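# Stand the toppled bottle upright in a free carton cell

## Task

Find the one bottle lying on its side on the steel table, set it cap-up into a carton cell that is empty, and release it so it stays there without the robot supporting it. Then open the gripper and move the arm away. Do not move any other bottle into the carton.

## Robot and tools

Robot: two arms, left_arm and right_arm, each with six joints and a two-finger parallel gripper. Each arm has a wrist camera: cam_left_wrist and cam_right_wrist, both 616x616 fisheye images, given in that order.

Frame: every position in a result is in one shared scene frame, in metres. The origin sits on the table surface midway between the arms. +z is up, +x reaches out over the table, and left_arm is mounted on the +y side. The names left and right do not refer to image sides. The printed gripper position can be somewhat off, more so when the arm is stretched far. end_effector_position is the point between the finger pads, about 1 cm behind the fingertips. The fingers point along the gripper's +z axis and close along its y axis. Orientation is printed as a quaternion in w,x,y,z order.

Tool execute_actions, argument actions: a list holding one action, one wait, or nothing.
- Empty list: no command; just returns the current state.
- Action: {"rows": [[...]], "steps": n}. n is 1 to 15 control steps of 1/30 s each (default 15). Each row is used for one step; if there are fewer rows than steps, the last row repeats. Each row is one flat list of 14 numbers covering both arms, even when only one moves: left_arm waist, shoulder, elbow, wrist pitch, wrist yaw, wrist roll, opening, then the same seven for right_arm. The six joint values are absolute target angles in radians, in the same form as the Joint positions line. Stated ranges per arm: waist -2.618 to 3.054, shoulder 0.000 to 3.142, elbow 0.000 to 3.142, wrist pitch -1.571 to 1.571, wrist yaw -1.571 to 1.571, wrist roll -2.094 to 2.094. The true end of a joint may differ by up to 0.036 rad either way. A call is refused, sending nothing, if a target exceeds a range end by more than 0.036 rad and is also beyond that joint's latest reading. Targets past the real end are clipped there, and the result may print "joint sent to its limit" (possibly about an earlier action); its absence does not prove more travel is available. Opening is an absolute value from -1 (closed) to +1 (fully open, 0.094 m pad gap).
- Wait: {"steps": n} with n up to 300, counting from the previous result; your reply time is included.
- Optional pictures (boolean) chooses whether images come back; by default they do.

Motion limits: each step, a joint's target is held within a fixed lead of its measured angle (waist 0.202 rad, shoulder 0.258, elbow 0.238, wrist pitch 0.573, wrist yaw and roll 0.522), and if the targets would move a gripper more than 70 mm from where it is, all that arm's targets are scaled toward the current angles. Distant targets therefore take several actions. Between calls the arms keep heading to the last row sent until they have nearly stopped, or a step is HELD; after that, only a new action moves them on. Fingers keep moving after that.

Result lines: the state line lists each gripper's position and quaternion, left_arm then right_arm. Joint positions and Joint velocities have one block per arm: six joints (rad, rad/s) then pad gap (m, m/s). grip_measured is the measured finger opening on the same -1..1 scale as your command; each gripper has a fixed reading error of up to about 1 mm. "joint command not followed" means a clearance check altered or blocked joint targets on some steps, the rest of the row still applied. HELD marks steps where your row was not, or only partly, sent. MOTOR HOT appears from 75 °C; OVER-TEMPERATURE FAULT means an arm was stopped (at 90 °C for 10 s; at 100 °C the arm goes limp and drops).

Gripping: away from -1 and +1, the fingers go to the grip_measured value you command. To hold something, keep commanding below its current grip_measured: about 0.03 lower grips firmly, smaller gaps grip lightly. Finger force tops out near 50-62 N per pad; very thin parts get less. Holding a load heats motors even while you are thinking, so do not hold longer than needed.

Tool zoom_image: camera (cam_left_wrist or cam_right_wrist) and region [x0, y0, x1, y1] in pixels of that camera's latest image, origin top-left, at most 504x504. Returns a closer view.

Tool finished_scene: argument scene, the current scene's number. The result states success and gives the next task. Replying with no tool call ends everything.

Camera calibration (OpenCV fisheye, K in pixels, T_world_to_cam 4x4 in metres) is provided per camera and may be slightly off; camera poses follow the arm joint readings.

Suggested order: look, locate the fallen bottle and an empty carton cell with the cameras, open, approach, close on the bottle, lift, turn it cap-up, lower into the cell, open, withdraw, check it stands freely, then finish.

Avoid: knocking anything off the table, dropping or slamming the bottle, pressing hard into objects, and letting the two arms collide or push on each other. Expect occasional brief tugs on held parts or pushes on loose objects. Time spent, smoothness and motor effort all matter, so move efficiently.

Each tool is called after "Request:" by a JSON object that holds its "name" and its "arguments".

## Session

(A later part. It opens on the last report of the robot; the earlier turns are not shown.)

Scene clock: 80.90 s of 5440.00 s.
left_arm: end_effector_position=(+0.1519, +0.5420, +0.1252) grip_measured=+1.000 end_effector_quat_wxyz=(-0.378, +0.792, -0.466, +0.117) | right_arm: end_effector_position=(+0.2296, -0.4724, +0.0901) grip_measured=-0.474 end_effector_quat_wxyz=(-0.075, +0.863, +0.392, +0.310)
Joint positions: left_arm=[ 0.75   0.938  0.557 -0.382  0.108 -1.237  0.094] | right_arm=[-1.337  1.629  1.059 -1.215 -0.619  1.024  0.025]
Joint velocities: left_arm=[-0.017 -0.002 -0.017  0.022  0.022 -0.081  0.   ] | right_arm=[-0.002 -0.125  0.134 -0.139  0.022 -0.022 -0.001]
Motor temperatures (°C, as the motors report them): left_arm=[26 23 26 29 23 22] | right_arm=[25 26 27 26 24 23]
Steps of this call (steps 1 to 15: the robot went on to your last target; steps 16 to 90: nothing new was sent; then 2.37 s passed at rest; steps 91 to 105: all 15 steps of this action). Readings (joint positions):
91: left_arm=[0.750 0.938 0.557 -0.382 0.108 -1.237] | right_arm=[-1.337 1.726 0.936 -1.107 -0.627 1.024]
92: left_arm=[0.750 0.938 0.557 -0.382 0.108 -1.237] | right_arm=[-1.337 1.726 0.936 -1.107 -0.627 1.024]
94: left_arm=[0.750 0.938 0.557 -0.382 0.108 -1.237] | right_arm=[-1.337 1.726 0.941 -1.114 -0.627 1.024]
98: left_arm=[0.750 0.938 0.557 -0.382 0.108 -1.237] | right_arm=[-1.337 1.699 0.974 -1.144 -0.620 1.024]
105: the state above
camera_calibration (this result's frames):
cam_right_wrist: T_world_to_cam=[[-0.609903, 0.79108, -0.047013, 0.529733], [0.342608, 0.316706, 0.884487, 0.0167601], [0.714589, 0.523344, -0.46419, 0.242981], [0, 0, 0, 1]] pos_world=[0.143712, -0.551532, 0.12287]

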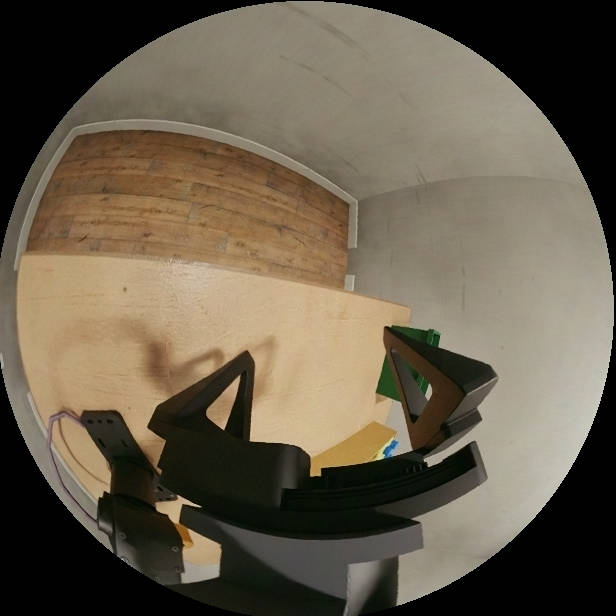

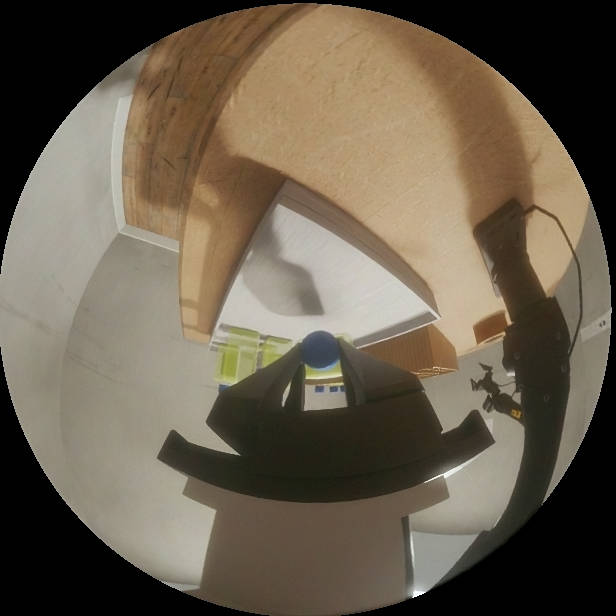

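Request:
{"name": "execute_actions", "arguments": {"actions": [{"rows":[[0.75,0.938,0.557,-0.382,0.108,-1.237,1,-1.34,1.59,1.09,-1.26,-0.62,1.02,-0.53],[0.75,0.938,0.557,-0.382,0.108,-1.237,1,-1.34,1.56,1.095,-1.24,-0.6,1.0,-0.53],[0.75,0.938,0.557,-0.382,0.108,-1.237,1,-1.33,1.52,1.1,-1.22,-0.58,0.98,-0.53],[0.75,0.938,0.557,-0.382,0.108,-1.237,1,-1.31,1.48,1.1,-1.2,-0.56,0.96,-0.53],[0.75,0.938,0.557,-0.382,0.108,-1.237,1,-1.29,1.44,1.1,-1.18,-0.54,0.94,-0.53],[0.75,0.938,0.557,-0.382,0.108,-1.237,1,-1.27,1.40,1.1,-1.16,-0.52,0.92,-0.53],[0.75,0.938,0.557,-0.382,0.108,-1.237,1,-1.24,1.36,1.1,-1.14,-0.49,0.89,-0.53],[0.75,0.938,0.557,-0.382,0.108,-1.237,1,-1.21,1.32,1.1,-1.12,-0.46,0.86,-0.53],[0.75,0.938,0.557,-0.382,0.108,-1.237,1,-1.18,1.28,1.1,-1.1,-0.43,0.83,-0.53],[0.75,0.938,0.557,-0.382,0.108,-1.237,1,-1.15,1.24,1.1,-1.08,-0.4,0.8,-0.53],[0.75,0.938,0.557,-0.382,0.108,-1.237,1,-1.12,1.20,1.1,-1.06,-0.37,0.77,-0.53],[0.75,0.938,0.557,-0.382,0.108,-1.237,1,-1.09,1.16,1.1,-1.04,-0.34,0.74,-0.53],[0.75,0.938,0.557,-0.382,0.108,-1.237,1,-1.06,1.13,1.1,-1.02,-0.31,0.71,-0.53],[0.75,0.938,0.557,-0.382,0.108,-1.237,1,-1.03,1.10,1.1,-1.0,-0.28,0.68,-0.53],[0.75,0.938,0.557,-0.382,0.108,-1.237,1,-1.0,1.08,1.1,-0.98,-0.25,0.65,-0.53]]}], "pictures": false}}

Request:
{"name": "execute_actions", "arguments": {"actions": [{"rows":[[0.75,0.938,0.557,-0.382,0.108,-1.237,1,-0.96,1.08,1.1,-0.95,-0.22,0.62,-0.53],[0.75,0.938,0.557,-0.382,0.108,-1.237,1,-0.92,1.08,1.1,-0.92,-0.19,0.59,-0.53],[0.75,0.938,0.557,-0.382,0.108,-1.237,1,-0.88,1.08,1.1,-0.89,-0.16,0.56,-0.53],[0.75,0.938,0.557,-0.382,0.108,-1.237,1,-0.84,1.08,1.1,-0.86,-0.13,0.53,-0.53],[0.75,0.938,0.557,-0.382,0.108,-1.237,1,-0.80,1.08,1.1,-0.83,-0.10,0.5,-0.53],[0.75,0.938,0.557,-0.382,0.108,-1.237,1,-0.76,1.08,1.1,-0.80,-0.07,0.47,-0.53],[0.75,0.938,0.557,-0.382,0.108,-1.237,1,-0.72,1.08,1.1,-0.77,-0.04,0.44,-0.53],[0.75,0.938,0.557,-0.382,0.108,-1.237,1,-0.68,1.08,1.1,-0.74,-0.01,0.41,-0.53],[0.75,0.938,0.557,-0.382,0.108,-1.237,1,-0.64,1.08,1.1,-0.71,0.02,0.38,-0.53],[0.75,0.938,0.557,-0.382,0.108,-1.237,1,-0.60,1.08,1.1,-0.68,0.05,0.35,-0.53],[0.75,0.938,0.557,-0.382,0.108,-1.237,1,-0.56,1.08,1.1,-0.65,0.08,0.32,-0.53],[0.75,0.938,0.557,-0.382,0.108,-1.237,1,-0.52,1.08,1.1,-0.62,0.11,0.29,-0.53],[0.75,0.938,0.557,-0.382,0.108,-1.237,1,-0.48,1.08,1.1,-0.6,0.14,0.26,-0.53],[0.75,0.938,0.557,-0.382,0.108,-1.237,1,-0.44,1.08,1.1,-0.6,0.17,0.23,-0.53],[0.75,0.938,0.557,-0.382,0.108,-1.237,1,-0.40,1.08,1.1,-0.6,0.20,0.21,-0.53]]}], "pictures": false}}

Request:
{"name": "execute_actions", "arguments": {"actions": [{"rows":[[0.75,0.938,0.557,-0.382,0.108,-1.237,1,-0.36,1.08,1.1,-0.6,0.23,0.21,-0.53],[0.75,0.938,0.557,-0.382,0.108,-1.237,1,-0.32,1.08,1.1,-0.6,0.26,0.21,-0.53],[0.75,0.938,0.557,-0.382,0.108,-1.237,1,-0.28,1.08,1.1,-0.6,0.26,0.21,-0.53],[0.75,0.938,0.557,-0.382,0.108,-1.237,1,-0.24,1.08,1.1,-0.6,0.26,0.21,-0.53],[0.75,0.938,0.557,-0.382,0.108,-1.237,1,-0.19,1.08,1.1,-0.6,0.26,0.21,-0.53],[0.75,0.938,0.557,-0.382,0.108,-1.237,1,-0.14,1.09,1.1,-0.6,0.26,0.21,-0.53],[0.75,0.938,0.557,-0.382,0.108,-1.237,1,-0.09,1.1,1.1,-0.6,0.26,0.21,-0.53],[0.75,0.938,0.557,-0.382,0.108,-1.237,1,-0.04,1.12,1.1,-0.6,0.26,0.21,-0.53],[0.75,0.938,0.557,-0.382,0.108,-1.237,1,0.01,1.14,1.1,-0.59,0.26,0.21,-0.53],[0.75,0.938,0.557,-0.382,0.108,-1.237,1,0.05,1.16,1.1,-0.58,0.26,0.21,-0.53],[0.75,0.938,0.557,-0.382,0.108,-1.237,1,0.09,1.18,1.1,-0.57,0.26,0.21,-0.53],[0.75,0.938,0.557,-0.382,0.108,-1.237,1,0.13,1.2,1.1,-0.56,0.26,0.21,-0.53],[0.75,0.938,0.557,-0.382,0.108,-1.237,1,0.16,1.22,1.1,-0.55,0.26,0.21,-0.53],[0.75,0.938,0.557,-0.382,0.108,-1.237,1,0.18,1.23,1.1,-0.54,0.26,0.21,-0.53],[0.75,0.938,0.557,-0.382,0.108,-1.237,1,0.195,1.24,1.1,-0.54,0.26,0.21,-0.53]]}], "pictures": false}}

Request:
{"name": "execute_actions", "arguments": {"actions": [{"steps":12}]}}

Request:
{"name": "zoom_image", "arguments": {"camera": "cam_right_wrist", "region": [180, 200, 440, 440]}}

Scene clock: 107.10 s of 5440.00 s.
left_arm: end_effector_position=(+0.1519, +0.5420, +0.1252) grip_measured=+1.000 end_effector_quat_wxyz=(-0.378, +0.792, -0.466, +0.117) | right_arm: end_effector_position=(+0.2581, -0.4652, +0.1886) grip_measured=-0.474 end_effector_quat_wxyz=(+0.228, +0.690, +0.668, +0.158)
Joint positions: left_arm=[ 0.75   0.938  0.557 -0.382  0.108 -1.237  0.094] | right_arm=[-1.054  1.14   1.076 -1.063 -0.358  0.773  0.025]
Joint velocities: left_arm=[-0.017  0.007 -0.007 -0.022  0.007  0.007  0.   ] | right_arm=[ 0.808 -0.877  0.002  0.535  0.711 -0.784  0.001]
Motor temperatures (°C, as the motors report them): left_arm=[26 23 26 30 23 22] | right_arm=[25 27 28 26 24 23]
Steps of this call (steps 1 to 30: the robot went on to your last target; steps 31 to 90: nothing new was sent; then 22.70 s passed at rest; steps 91 to 105: all 15 steps of this action). Readings (joint positions):
91: left_arm=[0.750 0.938 0.557 -0.382 0.108 -1.237] | right_arm=[-1.337 1.625 1.062 -1.247 -0.616 1.024]
92: left_arm=[0.750 0.938 0.557 -0.382 0.108 -1.237] | right_arm=[-1.337 1.619 1.062 -1.245 -0.611 1.022]
94: left_arm=[0.750 0.938 0.557 -0.382 0.108 -1.237] | right_arm=[-1.335 1.581 1.062 -1.231 -0.588 1.006]
98: left_arm=[0.750 0.938 0.557 -0.382 0.108 -1.237] | right_arm=[-1.272 1.419 1.068 -1.177 -0.520 0.948]
105: the state above

Scene clock: 107.60 s of 5440.00 s.
left_arm: end_effector_position=(+0.1519, +0.5420, +0.1252) grip_measured=+1.000 end_effector_quat_wxyz=(-0.378, +0.792, -0.466, +0.117) | right_arm: end_effector_position=(+0.3586, -0.4176, +0.2483) grip_measured=-0.474 end_effector_quat_wxyz=(+0.418, +0.311, +0.853, -0.032)
Joint positions: left_arm=[ 0.75   0.938  0.557 -0.382  0.108 -1.237  0.094] | right_arm=[-0.474  1.088  1.076 -0.695  0.072  0.334  0.025]
Joint velocities: left_arm=[ 0.002  0.002 -0.007  0.081 -0.022 -0.022  0.   ] | right_arm=[ 1.14  -0.007 -0.002  0.579  0.769 -0.784 -0.   ]
Motor temperatures (°C, as the motors report them): left_arm=[26 23 26 30 23 22] | right_arm=[25 27 28 26 24 23]
Steps of this call (steps 1 to 15: all 15 steps of this action). Readings (joint positions):
1: left_arm=[0.750 0.938 0.557 -0.382 0.108 -1.237] | right_arm=[-1.023 1.114 1.076 -1.046 -0.331 0.745]
2: left_arm=[0.750 0.938 0.557 -0.382 0.108 -1.237] | right_arm=[-0.989 1.098 1.076 -1.027 -0.303 0.716]
4: left_arm=[0.750 0.938 0.557 -0.382 0.108 -1.237] | right_arm=[-0.914 1.088 1.076 -0.983 -0.246 0.659]
8: left_arm=[0.750 0.938 0.557 -0.382 0.108 -1.237] | right_arm=[-0.754 1.088 1.076 -0.881 -0.130 0.541]
15: the state above

Scene clock: 108.10 s of 5440.00 s.
left_arm: end_effector_position=(+0.1519, +0.5420, +0.1252) grip_measured=+1.000 end_effector_quat_wxyz=(-0.378, +0.792, -0.466, +0.117) | right_arm: end_effector_position=(+0.4062, -0.2308, +0.2283) grip_measured=-0.475 end_effector_quat_wxyz=(+0.419, +0.013, +0.908, -0.000)
Joint positions: left_arm=[ 0.75   0.938  0.557 -0.382  0.108 -1.237  0.094] | right_arm=[ 0.158  1.219  1.076 -0.588  0.238  0.221  0.025]
Joint velocities: left_arm=[ 0.002 -0.012 -0.012 -0.007 -0.022 -0.022  0.   ] | right_arm=[ 0.72   0.559  0.002  0.154 -0.007  0.037 -0.001]
Motor temperatures (°C, as the motors report them): left_arm=[26 23 26 30 23 22] | right_arm=[25 27 28 26 24 23]
Steps of this call (steps 1 to 15: all 15 steps of this action). Readings (joint positions):
1: left_arm=[0.750 0.938 0.557 -0.382 0.108 -1.237] | right_arm=[-0.434 1.088 1.076 -0.679 0.101 0.310]
2: left_arm=[0.750 0.938 0.557 -0.382 0.108 -1.237] | right_arm=[-0.394 1.088 1.076 -0.667 0.130 0.292]
4: left_arm=[0.750 0.938 0.557 -0.382 0.108 -1.237] | right_arm=[-0.314 1.088 1.076 -0.652 0.175 0.265]
8: left_arm=[0.750 0.938 0.557 -0.382 0.108 -1.237] | right_arm=[-0.133 1.091 1.076 -0.637 0.224 0.236]
15: the state above

Scene clock: 108.50 s of 5440.00 s.
left_arm: end_effector_position=(+0.1519, +0.5420, +0.1252) grip_measured=+1.000 end_effector_quat_wxyz=(-0.378, +0.792, -0.466, +0.117) | right_arm: end_effector_position=(+0.4092, -0.2165, +0.2199) grip_measured=-0.475 end_effector_quat_wxyz=(+0.412, -0.006, +0.911, +0.001)
Joint positions: left_arm=[ 0.75   0.938  0.557 -0.382  0.108 -1.237  0.094] | right_arm=[ 0.196  1.252  1.076 -0.573  0.244  0.218  0.025]
Joint velocities: left_arm=[-0.007 -0.007 -0.022 -0.066  0.007 -0.037  0.   ] | right_arm=[ 0.002 -0.007 -0.002  0.007  0.081  0.022 -0.   ]
Motor temperatures (°C, as the motors report them): left_arm=[26 23 26 30 23 22] | right_arm=[25 27 28 27 24 23]
Steps of this call (steps 1 to 12: the robot went on to your last target). Readings (joint positions):
1: left_arm=[0.750 0.938 0.557 -0.382 0.108 -1.237] | right_arm=[0.179 1.236 1.076 -0.585 0.237 0.221]
2: left_arm=[0.750 0.938 0.557 -0.382 0.108 -1.237] | right_arm=[0.190 1.246 1.076 -0.584 0.236 0.220]
4: left_arm=[0.750 0.938 0.557 -0.382 0.108 -1.237] | right_arm=[0.196 1.252 1.076 -0.584 0.236 0.219]
8: left_arm=[0.750 0.938 0.557 -0.382 0.108 -1.237] | right_arm=[0.196 1.252 1.076 -0.576 0.242 0.218]
12: the state above
camera_calibration (this result's frames):
cam_right_wrist: T_world_to_cam=[[-0.0652513, -0.986566, -0.149765, -0.142228], [-0.911187, 0.120092, -0.394102, 0.511066], [0.406793, 0.110748, -0.906782, 0.174907], [0, 0, 0, 1]] pos_world=[0.385245, -0.221063, 0.338714]

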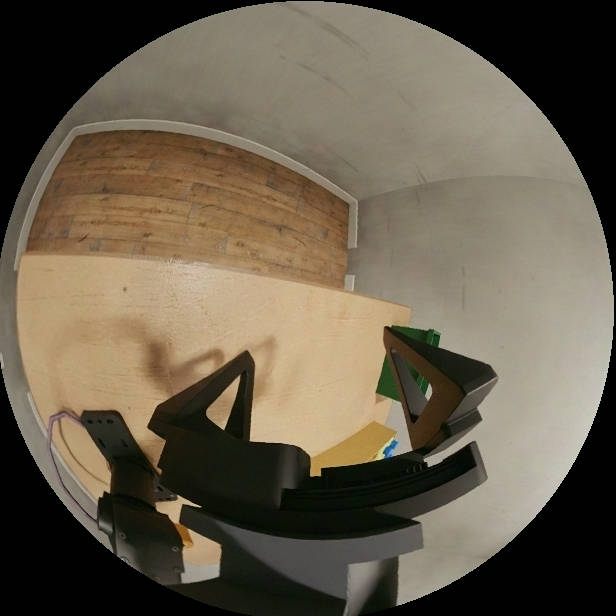

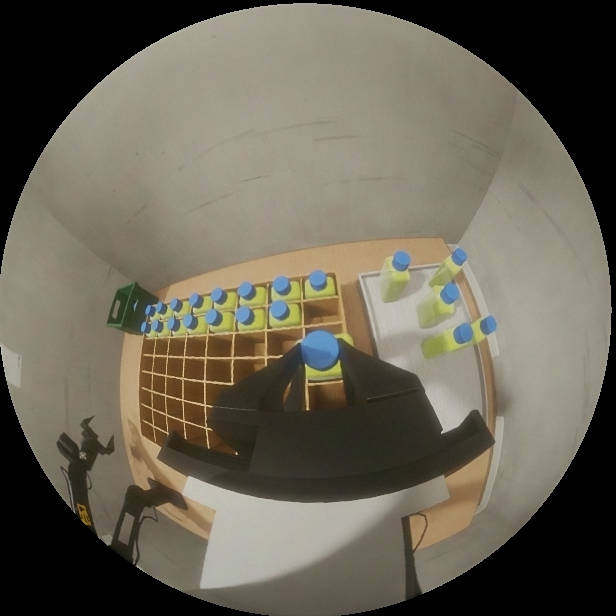

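Region (180, 200, 440, 440) of cam_right_wrist's 616x616 image, scaled by 1.938, with more detail than that image has; it fills the top 465 rows of this view, and the rest is white.

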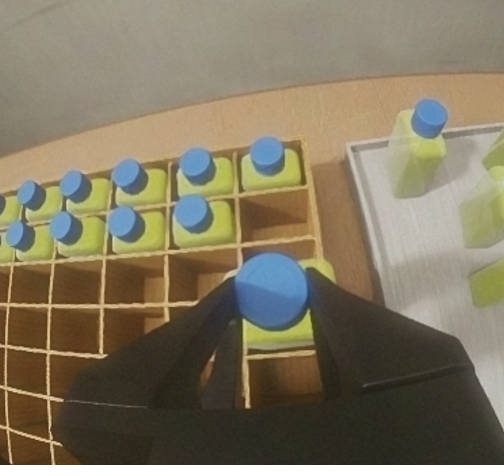

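Request:
{"name": "execute_actions", "arguments": {"actions": [{"rows":[[0.75,0.938,0.557,-0.382,0.108,-1.237,1,0.19,1.25,1.07,-0.51,0.265,0.21,-0.53],[0.75,0.938,0.557,-0.382,0.108,-1.237,1,0.19,1.25,1.06,-0.49,0.265,0.21,-0.53],[0.75,0.938,0.557,-0.382,0.108,-1.237,1,0.19,1.25,1.045,-0.47,0.265,0.21,-0.53],[0.75,0.938,0.557,-0.382,0.108,-1.237,1,0.19,1.25,1.03,-0.455,0.265,0.21,-0.53],[0.75,0.938,0.557,-0.382,0.108,-1.237,1,0.19,1.25,1.015,-0.44,0.265,0.21,-0.53],[0.75,0.938,0.557,-0.382,0.108,-1.237,1,0.19,1.25,1.0,-0.425,0.265,0.21,-0.53],[0.75,0.938,0.557,-0.382,0.108,-1.237,1,0.19,1.25,0.985,-0.41,0.265,0.21,-0.53],[0.75,0.938,0.557,-0.382,0.108,-1.237,1,0.19,1.25,0.97,-0.41,0.265,0.21,-0.53],[0.75,0.938,0.557,-0.382,0.108,-1.237,1,0.19,1.25,0.955,-0.41,0.265,0.21,-0.53]]}]}}

Request:
{"name": "zoom_image", "arguments": {"camera": "cam_right_wrist", "region": [220, 250, 420, 430]}}

Scene clock: 118.13 s of 5440.00 s.
left_arm: end_effector_position=(+0.1519, +0.5420, +0.1252) grip_measured=+1.000 end_effector_quat_wxyz=(-0.378, +0.792, -0.466, +0.117) | right_arm: end_effector_position=(+0.4138, -0.2165, +0.1963) grip_measured=-0.475 end_effector_quat_wxyz=(+0.424, -0.003, +0.906, +0.001)
Joint positions: left_arm=[ 0.75   0.938  0.557 -0.382  0.108 -1.237  0.094] | right_arm=[ 0.196  1.252  0.963 -0.433  0.253  0.216  0.025]
Joint velocities: left_arm=[ 0.012 -0.002 -0.012 -0.11  -0.007 -0.007  0.   ] | right_arm=[ 0.002 -0.002 -0.017 -0.007  0.037 -0.081 -0.001]
Motor temperatures (°C, as the motors report them): left_arm=[26 23 26 30 23 22] | right_arm=[25 27 29 28 24 23]
Steps of this call (steps 1 to 30: the robot went on to your last target; steps 31 to 90: nothing new was sent; then 6.13 s passed at rest; steps 91 to 105: all 15 steps of this action). Readings (joint positions):
91: left_arm=[0.750 0.938 0.557 -0.382 0.108 -1.237] | right_arm=[0.196 1.252 1.075 -0.569 0.246 0.218]
92: left_arm=[0.750 0.938 0.557 -0.382 0.108 -1.237] | right_arm=[0.196 1.252 1.072 -0.560 0.247 0.218]
94: left_arm=[0.750 0.938 0.557 -0.382 0.108 -1.237] | right_arm=[0.196 1.252 1.057 -0.531 0.249 0.217]
98: left_arm=[0.750 0.938 0.557 -0.382 0.108 -1.237] | right_arm=[0.196 1.252 1.000 -0.475 0.250 0.217]
105: the state above
camera_calibration (this result's frames):
cam_right_wrist: T_world_to_cam=[[-0.0663283, -0.98594, -0.15337, -0.144184], [-0.899506, 0.125608, -0.418464, 0.50706], [0.431845, 0.110201, -0.89519, 0.138907], [0, 0, 0, 1]] pos_world=[0.386554, -0.221156, 0.314421]

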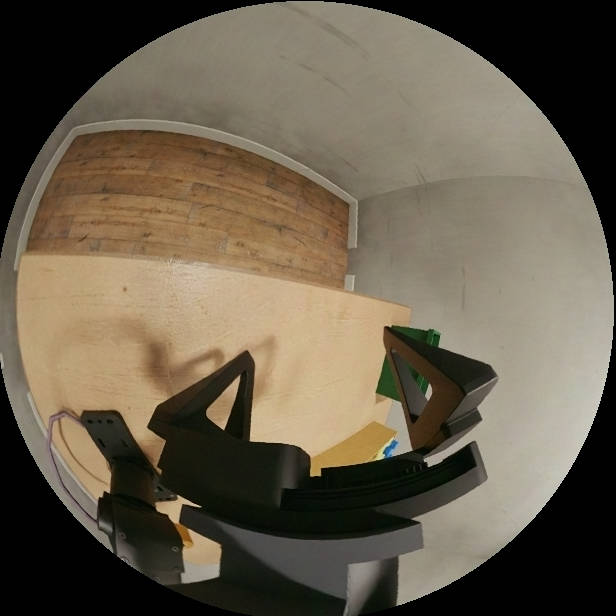

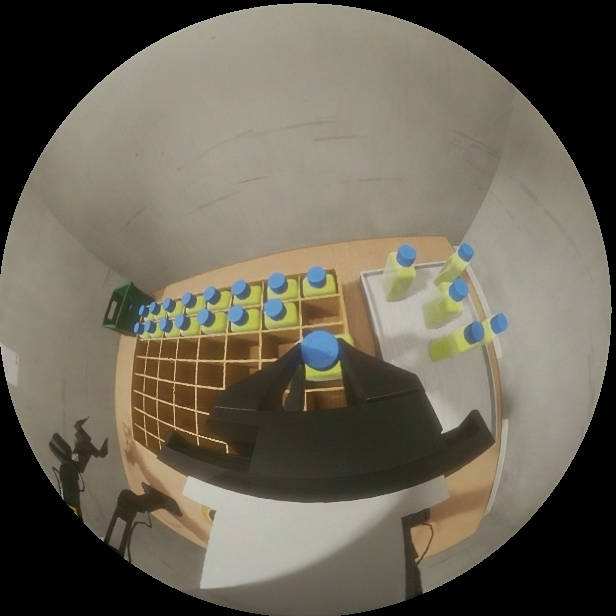

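Region (220, 250, 420, 430) of cam_right_wrist's 616x616 image, scaled by 2.520, with more detail than that image has; it fills the top 454 rows of this view, and the rest is white.

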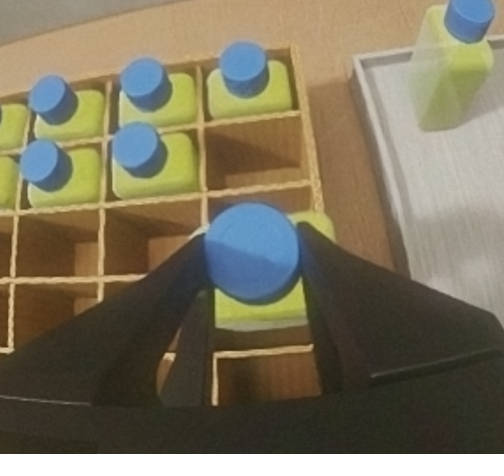

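Request:
{"name": "execute_actions", "arguments": {"actions": [{"rows":[[0.75,0.938,0.557,-0.382,0.108,-1.237,1,0.19,1.25,0.945,-0.41,0.265,0.21,-0.53],[0.75,0.938,0.557,-0.382,0.108,-1.237,1,0.19,1.25,0.94,-0.41,0.265,0.21,-0.53],[0.75,0.938,0.557,-0.382,0.108,-1.237,1,0.19,1.25,0.935,-0.41,0.265,0.21,-0.53],[0.75,0.938,0.557,-0.382,0.108,-1.237,1,0.19,1.25,0.93,-0.40,0.265,0.21,-0.53],[0.75,0.938,0.557,-0.382,0.108,-1.237,1,0.19,1.25,0.923,-0.39,0.265,0.21,-0.53],[0.75,0.938,0.557,-0.382,0.108,-1.237,1,0.19,1.25,0.916,-0.38,0.265,0.21,-0.53],[0.75,0.938,0.557,-0.382,0.108,-1.237,1,0.19,1.25,0.909,-0.37,0.265,0.21,-0.53],[0.75,0.938,0.557,-0.382,0.108,-1.237,1,0.19,1.25,0.902,-0.36,0.265,0.21,-0.53],[0.75,0.938,0.557,-0.382,0.108,-1.237,1,0.19,1.25,0.895,-0.355,0.265,0.21,-0.53],[0.75,0.938,0.557,-0.382,0.108,-1.237,1,0.19,1.25,0.888,-0.35,0.265,0.21,-0.53],[0.75,0.938,0.557,-0.382,0.108,-1.237,1,0.19,1.25,0.88,-0.345,0.265,0.21,-0.53],[0.75,0.938,0.557,-0.382,0.108,-1.237,1,0.19,1.25,0.872,-0.345,0.265,0.21,-0.53]]}], "pictures": false}}

Request:
{"name": "execute_actions", "arguments": {"actions": [{"steps":6}]}}

Request:
{"name": "zoom_image", "arguments": {"camera": "cam_right_wrist", "region": [220, 250, 420, 430]}}

Scene clock: 126.60 s of 5440.00 s.
left_arm: end_effector_position=(+0.1519, +0.5420, +0.1252) grip_measured=+1.000 end_effector_quat_wxyz=(-0.378, +0.792, -0.466, +0.117) | right_arm: end_effector_position=(+0.4208, -0.2167, +0.1945) grip_measured=-0.475 end_effector_quat_wxyz=(+0.450, +0.001, +0.893, +0.002)
Joint positions: left_arm=[ 0.75   0.938  0.557 -0.382  0.108 -1.237  0.094] | right_arm=[ 0.196  1.248  0.908 -0.324  0.267  0.21   0.025]
Joint velocities: left_arm=[-0.012 -0.002 -0.007  0.037  0.007  0.007  0.   ] | right_arm=[-0.017 -0.012 -0.042  0.139  0.051  0.007 -0.001]
Motor temperatures (°C, as the motors report them): left_arm=[26 23 27 30 23 22] | right_arm=[25 26 29 29 24 23]
Steps of this call (steps 1 to 15: the robot went on to your last target; steps 16 to 90: nothing new was sent; then 4.97 s passed at rest; steps 91 to 105: all 15 steps of this action). Readings (joint positions):
91: left_arm=[0.750 0.938 0.557 -0.382 0.108 -1.237] | right_arm=[0.196 1.252 0.961 -0.430 0.253 0.216]
92: left_arm=[0.750 0.938 0.557 -0.382 0.108 -1.237] | right_arm=[0.196 1.252 0.958 -0.426 0.253 0.215]
94: left_arm=[0.750 0.938 0.557 -0.382 0.108 -1.237] | right_arm=[0.196 1.252 0.953 -0.416 0.254 0.215]
98: left_arm=[0.750 0.938 0.557 -0.382 0.108 -1.237] | right_arm=[0.196 1.252 0.937 -0.381 0.259 0.213]
105: the state above

Scene clock: 126.80 s of 5440.00 s.
left_arm: end_effector_position=(+0.1519, +0.5420, +0.1252) grip_measured=+1.000 end_effector_quat_wxyz=(-0.378, +0.792, -0.466, +0.117) | right_arm: end_effector_position=(+0.4212, -0.2167, +0.1944) grip_measured=-0.475 end_effector_quat_wxyz=(+0.452, +0.001, +0.892, +0.002)
Joint positions: left_arm=[ 0.75   0.938  0.557 -0.382  0.108 -1.237  0.094] | right_arm=[ 0.196  1.248  0.905 -0.317  0.268  0.209  0.025]
Joint velocities: left_arm=[ 0.012 -0.002 -0.012 -0.066 -0.007  0.007  0.   ] | right_arm=[-0.022  0.007 -0.017  0.007  0.051 -0.037  0.001]
Motor temperatures (°C, as the motors report them): left_arm=[26 23 27 30 23 22] | right_arm=[25 26 29 29 24 23]
Steps of this call (steps 1 to 6: the robot went on to your last target). Readings (joint positions):
1: left_arm=[0.750 0.938 0.557 -0.382 0.108 -1.237] | right_arm=[0.196 1.248 0.907 -0.322 0.267 0.209]
2: left_arm=[0.750 0.938 0.557 -0.382 0.108 -1.237] | right_arm=[0.196 1.248 0.906 -0.320 0.268 0.209]
4: left_arm=[0.750 0.938 0.557 -0.382 0.108 -1.237] | right_arm=[0.196 1.248 0.905 -0.318 0.268 0.209]
6: the state above
camera_calibration (this result's frames):
cam_right_wrist: T_world_to_cam=[[-0.0642845, -0.984535, -0.162969, -0.142912], [-0.871024, 0.135054, -0.47231, 0.51351], [0.487015, 0.111588, -0.866236, 0.105479], [0, 0, 0, 1]] pos_world=[0.386722, -0.221823, 0.310616]

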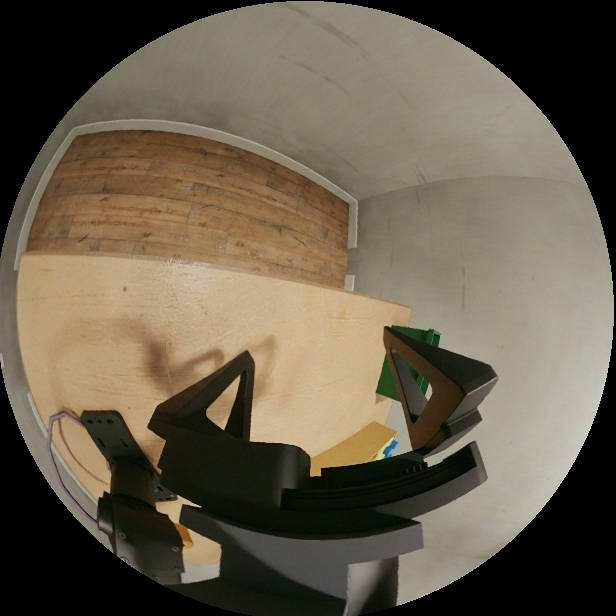

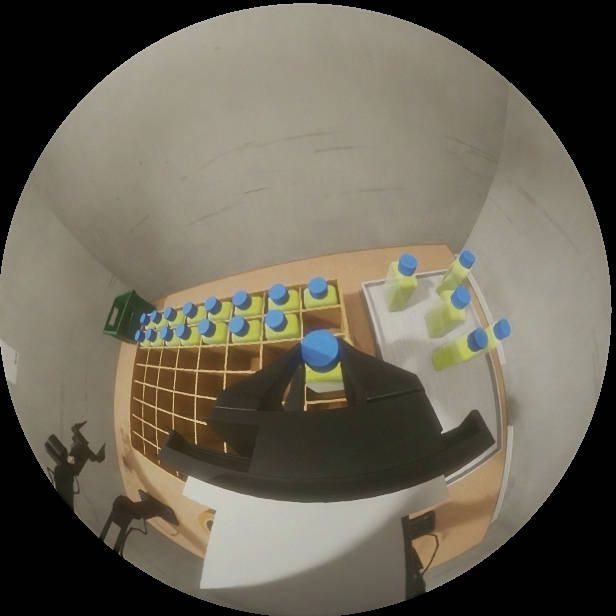

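Region (220, 250, 420, 430) of cam_right_wrist's 616x616 image, scaled by 2.520, with more detail than that image has; it fills the top 454 rows of this view, and the rest is white.

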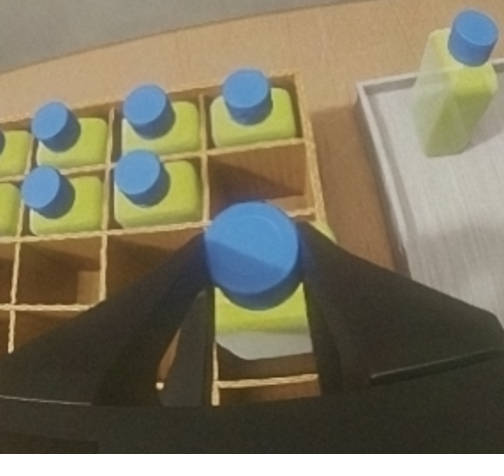

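Request:
{"name": "execute_actions", "arguments": {"actions": [{"rows":[[0.75,0.938,0.557,-0.382,0.108,-1.237,1,0.19,1.23,0.91,-0.3,0.268,0.19,-0.53],[0.75,0.938,0.557,-0.382,0.108,-1.237,1,0.19,1.215,0.91,-0.29,0.268,0.19,-0.53],[0.75,0.938,0.557,-0.382,0.108,-1.237,1,0.19,1.2,0.91,-0.29,0.268,0.19,-0.53],[0.75,0.938,0.557,-0.382,0.108,-1.237,1,0.19,1.185,0.91,-0.29,0.268,0.19,-0.53],[0.75,0.938,0.557,-0.382,0.108,-1.237,1,0.19,1.17,0.9,-0.29,0.268,0.19,-0.53],[0.75,0.938,0.557,-0.382,0.108,-1.237,1,0.19,1.155,0.89,-0.29,0.268,0.19,-0.53],[0.75,0.938,0.557,-0.382,0.108,-1.237,1,0.19,1.155,0.88,-0.29,0.268,0.19,-0.53],[0.75,0.938,0.557,-0.382,0.108,-1.237,1,0.19,1.155,0.87,-0.29,0.268,0.19,-0.53],[0.75,0.938,0.557,-0.382,0.108,-1.237,1,0.19,1.155,0.86,-0.29,0.268,0.19,-0.53],[0.75,0.938,0.557,-0.382,0.108,-1.237,1,0.19,1.155,0.853,-0.29,0.268,0.19,-0.53]]}]}}

Request:
{"name": "zoom_image", "arguments": {"camera": "cam_right_wrist", "region": [220, 250, 420, 430]}}

Scene clock: 137.67 s of 5440.00 s.
left_arm: end_effector_position=(+0.1519, +0.5420, +0.1252) grip_measured=+1.000 end_effector_quat_wxyz=(-0.378, +0.792, -0.466, +0.117) | right_arm: end_effector_position=(+0.4084, -0.2209, +0.1989) grip_measured=-0.475 end_effector_quat_wxyz=(+0.464, -0.002, +0.886, +0.005)
Joint positions: left_arm=[ 0.75   0.938  0.557 -0.382  0.108 -1.237  0.094] | right_arm=[ 0.196  1.174  0.853 -0.31   0.266  0.198  0.025]
Joint velocities: left_arm=[-0.022  0.007 -0.007  0.066 -0.037  0.051  0.   ] | right_arm=[ 0.007 -0.002 -0.002  0.037 -0.066 -0.007 -0.001]
Motor temperatures (°C, as the motors report them): left_arm=[26 23 27 30 23 22] | right_arm=[25 26 28 29 24 23]
Steps of this call (steps 1 to 15: the robot went on to your last target; steps 16 to 90: nothing new was sent; then 7.37 s passed at rest; steps 91 to 105: all 15 steps of this action). Readings (joint positions):
91: left_arm=[0.750 0.938 0.557 -0.382 0.108 -1.237] | right_arm=[0.196 1.246 0.905 -0.314 0.268 0.206]
92: left_arm=[0.750 0.938 0.557 -0.382 0.108 -1.237] | right_arm=[0.196 1.243 0.905 -0.314 0.268 0.204]
94: left_arm=[0.750 0.938 0.557 -0.382 0.108 -1.237] | right_arm=[0.196 1.235 0.905 -0.314 0.267 0.202]
98: left_arm=[0.750 0.938 0.557 -0.382 0.108 -1.237] | right_arm=[0.196 1.188 0.889 -0.313 0.266 0.199]
105: the state above
camera_calibration (this result's frames):
cam_right_wrist: T_world_to_cam=[[-0.0518901, -0.984678, -0.166482, -0.151485], [-0.858631, 0.129119, -0.496066, 0.503376], [0.509962, 0.117206, -0.852175, 0.105087], [0, 0, 0, 1]] pos_world=[0.370763, -0.226476, 0.314041]

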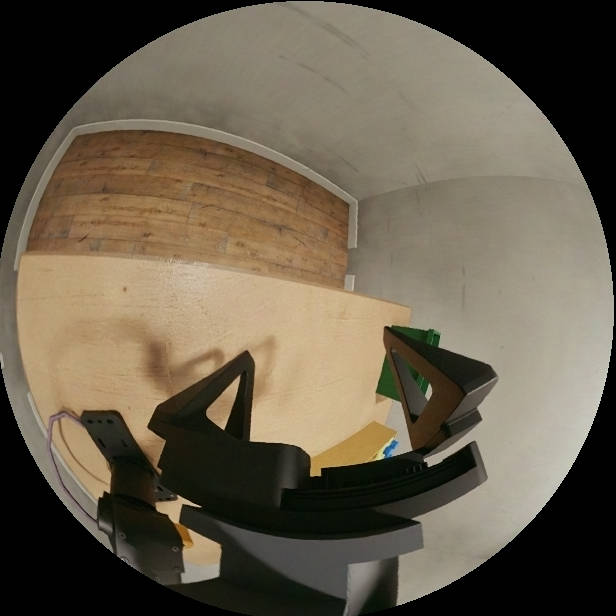

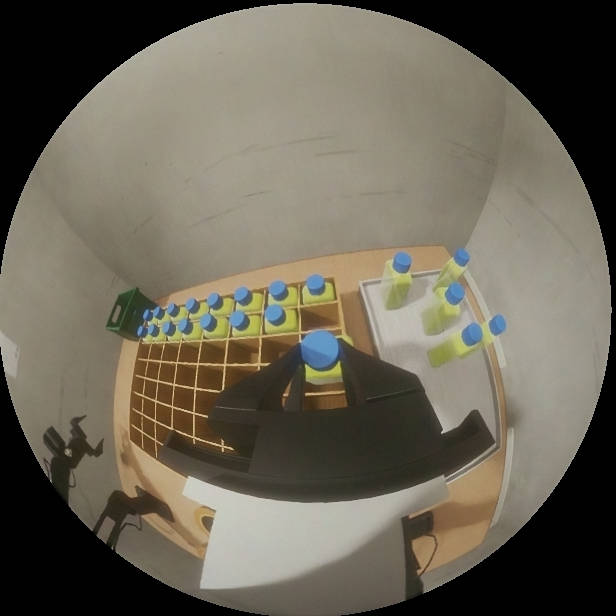

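Region (220, 250, 420, 430) of cam_right_wrist's 616x616 image, scaled by 2.520, with more detail than that image has; it fills the top 454 rows of this view, and the rest is white.

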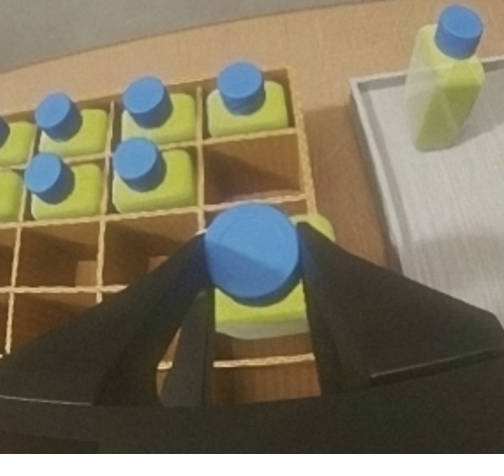

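Request:
{"name": "execute_actions", "arguments": {"actions": [{"rows":[[0.75,0.938,0.557,-0.382,0.108,-1.237,1,0.19,1.175,0.89,-0.32,0.255,0.215,-0.53],[0.75,0.938,0.557,-0.382,0.108,-1.237,1,0.19,1.18,0.905,-0.34,0.255,0.215,-0.53],[0.75,0.938,0.557,-0.382,0.108,-1.237,1,0.19,1.185,0.92,-0.36,0.255,0.215,-0.53],[0.75,0.938,0.557,-0.382,0.108,-1.237,1,0.19,1.19,0.935,-0.38,0.255,0.215,-0.53],[0.75,0.938,0.557,-0.382,0.108,-1.237,1,0.19,1.2,0.95,-0.4,0.255,0.215,-0.53],[0.75,0.938,0.557,-0.382,0.108,-1.237,1,0.19,1.21,0.965,-0.42,0.255,0.215,-0.53],[0.75,0.938,0.557,-0.382,0.108,-1.237,1,0.19,1.22,0.98,-0.44,0.255,0.215,-0.53],[0.75,0.938,0.557,-0.382,0.108,-1.237,1,0.19,1.23,0.995,-0.46,0.255,0.215,-0.53],[0.75,0.938,0.557,-0.382,0.108,-1.237,1,0.19,1.24,1.01,-0.47,0.255,0.215,-0.53],[0.75,0.938,0.557,-0.382,0.108,-1.237,1,0.19,1.248,1.015,-0.47,0.255,0.215,-0.53]]}], "pictures": false}}

Request:
{"name": "execute_actions", "arguments": {"actions": [{"steps":10}]}}

Request:
{"name": "zoom_image", "arguments": {"camera": "cam_right_wrist", "region": [220, 250, 420, 430]}}

Scene clock: 143.60 s of 5440.00 s.
left_arm: end_effector_position=(+0.1519, +0.5420, +0.1252) grip_measured=+1.000 end_effector_quat_wxyz=(-0.378, +0.792, -0.466, +0.117) | right_arm: end_effector_position=(+0.4126, -0.2175, +0.2037) grip_measured=-0.475 end_effector_quat_wxyz=(+0.426, -0.006, +0.905, -0.001)
Joint positions: left_arm=[ 0.75   0.938  0.557 -0.382  0.108 -1.237  0.094] | right_arm=[ 0.196  1.244  0.984 -0.46   0.256  0.209  0.025]
Joint velocities: left_arm=[ 0.002 -0.012 -0.002  0.037  0.007  0.007  0.   ] | right_arm=[-0.017  0.012  0.012 -0.198 -0.051  0.051 -0.   ]
Motor temperatures (°C, as the motors report them): left_arm=[26 23 27 30 23 22] | right_arm=[25 26 28 30 24 23]
Steps of this call (steps 1 to 15: the robot went on to your last target; steps 16 to 90: nothing new was sent; then 2.43 s passed at rest; steps 91 to 105: all 15 steps of this action). Readings (joint positions):
91: left_arm=[0.750 0.938 0.557 -0.382 0.108 -1.237] | right_arm=[0.196 1.174 0.853 -0.311 0.266 0.198]
92: left_arm=[0.750 0.938 0.557 -0.382 0.108 -1.237] | right_arm=[0.196 1.174 0.858 -0.318 0.265 0.200]
94: left_arm=[0.750 0.938 0.557 -0.382 0.108 -1.237] | right_arm=[0.196 1.178 0.877 -0.346 0.262 0.203]
98: left_arm=[0.750 0.938 0.557 -0.382 0.108 -1.237] | right_arm=[0.196 1.207 0.939 -0.405 0.258 0.207]
105: the state above

Scene clock: 143.93 s of 5440.00 s.
left_arm: end_effector_position=(+0.1519, +0.5420, +0.1252) grip_measured=+1.000 end_effector_quat_wxyz=(-0.378, +0.792, -0.466, +0.117) | right_arm: end_effector_position=(+0.4094, -0.2185, +0.1998) grip_measured=-0.475 end_effector_quat_wxyz=(+0.416, -0.007, +0.909, -0.004)
Joint positions: left_arm=[ 0.75   0.938  0.557 -0.382  0.108 -1.237  0.094] | right_arm=[ 0.196  1.244  0.984 -0.481  0.255  0.209  0.025]
Joint velocities: left_arm=[-0.002 -0.012  0.012 -0.022  0.007 -0.051  0.   ] | right_arm=[-0.007  0.007 -0.007 -0.066 -0.022 -0.007 -0.001]
Motor temperatures (°C, as the motors report them): left_arm=[26 23 27 30 23 22] | right_arm=[25 26 28 30 24 23]
Steps of this call (steps 1 to 10: the robot went on to your last target). Readings (joint positions):
1: left_arm=[0.750 0.938 0.557 -0.382 0.108 -1.237] | right_arm=[0.196 1.244 0.984 -0.465 0.256 0.209]
2: left_arm=[0.750 0.938 0.557 -0.382 0.108 -1.237] | right_arm=[0.196 1.244 0.984 -0.470 0.256 0.209]
4: left_arm=[0.750 0.938 0.557 -0.382 0.108 -1.237] | right_arm=[0.196 1.244 0.984 -0.475 0.255 0.209]
8: left_arm=[0.750 0.938 0.557 -0.382 0.108 -1.237] | right_arm=[0.196 1.244 0.984 -0.480 0.255 0.209]
10: the state above
camera_calibration (this result's frames):
cam_right_wrist: T_world_to_cam=[[-0.0666464, -0.987965, -0.139581, -0.148997], [-0.906786, 0.118339, -0.404643, 0.503478], [0.416291, 0.0996021, -0.90376, 0.14988], [0, 0, 0, 1]] pos_world=[0.384223, -0.221713, 0.318387]

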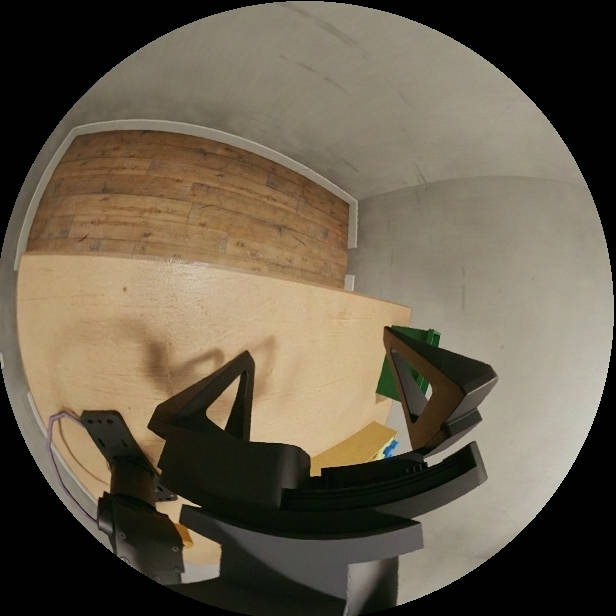

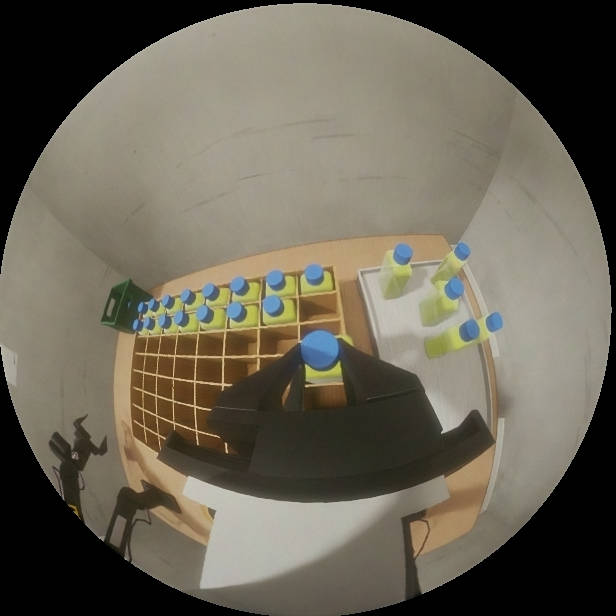

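Region (220, 250, 420, 430) of cam_right_wrist's 616x616 image, scaled by 2.520, with more detail than that image has; it fills the top 454 rows of this view, and the rest is white.

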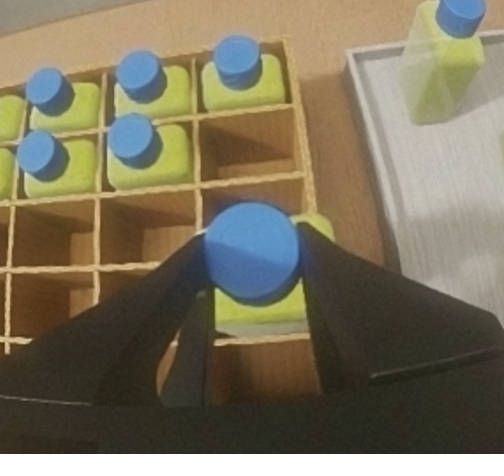

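Request:
{"name": "execute_actions", "arguments": {"actions": [{"rows":[[0.75,0.938,0.557,-0.382,0.108,-1.237,1,0.212,1.25,0.985,-0.45,0.255,0.215,-0.53],[0.75,0.938,0.557,-0.382,0.108,-1.237,1,0.212,1.25,0.98,-0.445,0.255,0.215,-0.53],[0.75,0.938,0.557,-0.382,0.108,-1.237,1,0.212,1.25,0.975,-0.44,0.255,0.215,-0.53],[0.75,0.938,0.557,-0.382,0.108,-1.237,1,0.212,1.25,0.97,-0.435,0.255,0.215,-0.53],[0.75,0.938,0.557,-0.382,0.108,-1.237,1,0.212,1.252,0.965,-0.43,0.255,0.215,-0.53],[0.75,0.938,0.557,-0.382,0.108,-1.237,1,0.212,1.252,0.96,-0.425,0.255,0.215,-0.53],[0.75,0.938,0.557,-0.382,0.108,-1.237,1,0.212,1.252,0.955,-0.42,0.255,0.215,-0.53],[0.75,0.938,0.557,-0.382,0.108,-1.237,1,0.212,1.254,0.95,-0.415,0.255,0.215,-0.53],[0.75,0.938,0.557,-0.382,0.108,-1.237,1,0.212,1.254,0.945,-0.41,0.255,0.215,-0.53],[0.75,0.938,0.557,-0.382,0.108,-1.237,1,0.212,1.254,0.94,-0.405,0.255,0.215,-0.53],[0.75,0.938,0.557,-0.382,0.108,-1.237,1,0.212,1.256,0.935,-0.40,0.255,0.215,-0.53],[0.75,0.938,0.557,-0.382,0.108,-1.237,1,0.212,1.256,0.93,-0.395,0.255,0.215,-0.53],[0.75,0.938,0.557,-0.382,0.108,-1.237,1,0.212,1.256,0.925,-0.39,0.255,0.215,-0.53],[0.75,0.938,0.557,-0.382,0.108,-1.237,1,0.212,1.256,0.92,-0.39,0.255,0.215,-0.53]]}], "pictures": false}}

Request:
{"name": "execute_actions", "arguments": {"actions": [{"steps":6}]}}

Request:
{"name": "zoom_image", "arguments": {"camera": "cam_right_wrist", "region": [220, 250, 420, 430]}}

Scene clock: 155.17 s of 5440.00 s.
left_arm: end_effector_position=(+0.1519, +0.5420, +0.1252) grip_measured=+1.000 end_effector_quat_wxyz=(-0.378, +0.792, -0.466, +0.117) | right_arm: end_effector_position=(+0.4104, -0.2141, +0.1893) grip_measured=-0.475 end_effector_quat_wxyz=(+0.423, -0.010, +0.906, +0.003)
Joint positions: left_arm=[ 0.75   0.938  0.557 -0.382  0.108 -1.237  0.094] | right_arm=[ 0.204  1.244  0.932 -0.414  0.25   0.211  0.025]
Joint velocities: left_arm=[-0.007 -0.017 -0.012  0.007  0.051  0.007  0.   ] | right_arm=[ 0.017  0.002 -0.173 -0.007 -0.066 -0.022 -0.001]
Motor temperatures (°C, as the motors report them): left_arm=[26 23 27 31 23 22] | right_arm=[25 26 30 30 24 23]
Steps of this call (steps 1 to 30: the robot went on to your last target; steps 31 to 90: nothing new was sent; then 7.73 s passed at rest; steps 91 to 105: all 15 steps of this action). Readings (joint positions):
91: left_arm=[0.750 0.938 0.557 -0.382 0.108 -1.237] | right_arm=[0.197 1.244 0.984 -0.482 0.255 0.210]
92: left_arm=[0.750 0.938 0.557 -0.382 0.108 -1.237] | right_arm=[0.198 1.244 0.984 -0.481 0.255 0.210]
94: left_arm=[0.750 0.938 0.557 -0.382 0.108 -1.237] | right_arm=[0.201 1.244 0.982 -0.476 0.255 0.210]
98: left_arm=[0.750 0.938 0.557 -0.382 0.108 -1.237] | right_arm=[0.203 1.244 0.964 -0.452 0.254 0.210]
105: the state above

Scene clock: 155.37 s of 5440.00 s.
left_arm: end_effector_position=(+0.1519, +0.5420, +0.1252) grip_measured=+1.000 end_effector_quat_wxyz=(-0.378, +0.792, -0.466, +0.117) | right_arm: end_effector_position=(+0.4093, -0.2135, +0.1824) grip_measured=-0.475 end_effector_quat_wxyz=(+0.415, -0.011, +0.910, +0.002)
Joint positions: left_arm=[ 0.75   0.938  0.557 -0.382  0.108 -1.237  0.094] | right_arm=[ 0.205  1.252  0.922 -0.411  0.246  0.213  0.025]
Joint velocities: left_arm=[ 0.017 -0.002  0.002  0.022  0.022 -0.051  0.   ] | right_arm=[-0.012 -0.007  0.002 -0.007  0.066 -0.022  0.   ]
Motor temperatures (°C, as the motors report them): left_arm=[26 23 27 31 23 22] | right_arm=[25 26 30 30 24 23]
Steps of this call (steps 1 to 6: the robot went on to your last target). Readings (joint positions):
1: left_arm=[0.750 0.938 0.557 -0.382 0.108 -1.237] | right_arm=[0.204 1.246 0.928 -0.413 0.248 0.212]
2: left_arm=[0.750 0.938 0.557 -0.382 0.108 -1.237] | right_arm=[0.205 1.248 0.924 -0.413 0.247 0.212]
4: left_arm=[0.750 0.938 0.557 -0.382 0.108 -1.237] | right_arm=[0.205 1.252 0.922 -0.412 0.246 0.213]
6: the state above
camera_calibration (this result's frames):
cam_right_wrist: T_world_to_cam=[[-0.0544429, -0.987559, -0.147526, -0.149963], [-0.909341, 0.110068, -0.401228, 0.494405], [0.412474, 0.112308, -0.90402, 0.138022], [0, 0, 0, 1]] pos_world=[0.384488, -0.218016, 0.30102]

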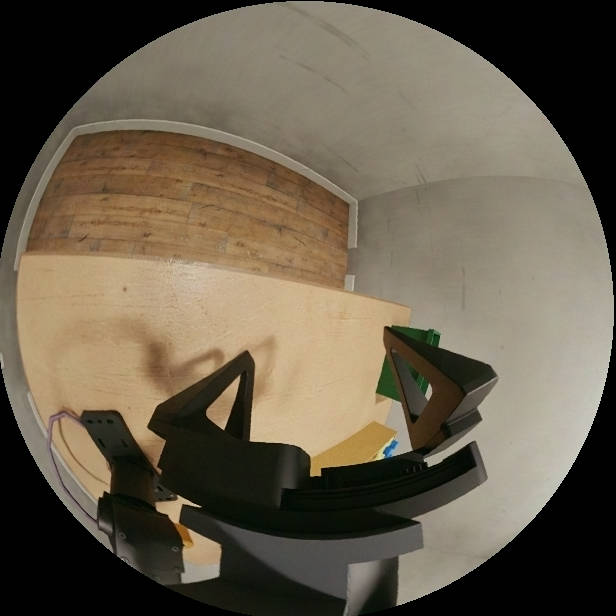

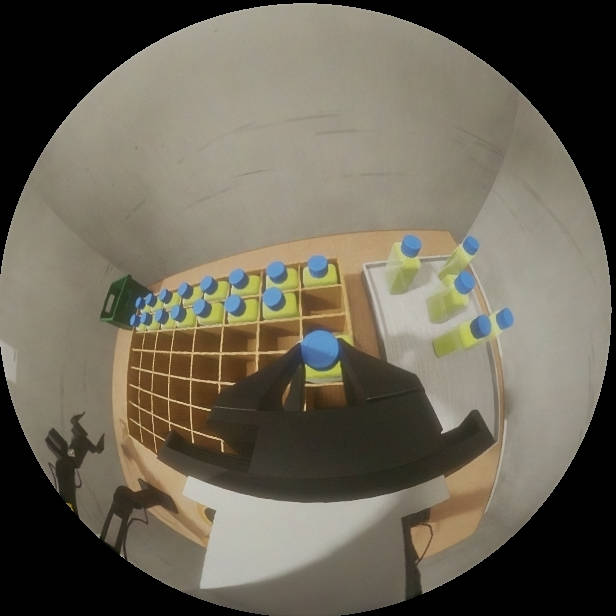

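Region (220, 250, 420, 430) of cam_right_wrist's 616x616 image, scaled by 2.520, with more detail than that image has; it fills the top 454 rows of this view, and the rest is white.

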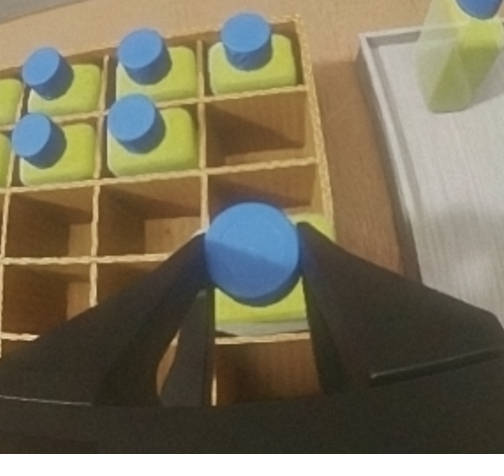

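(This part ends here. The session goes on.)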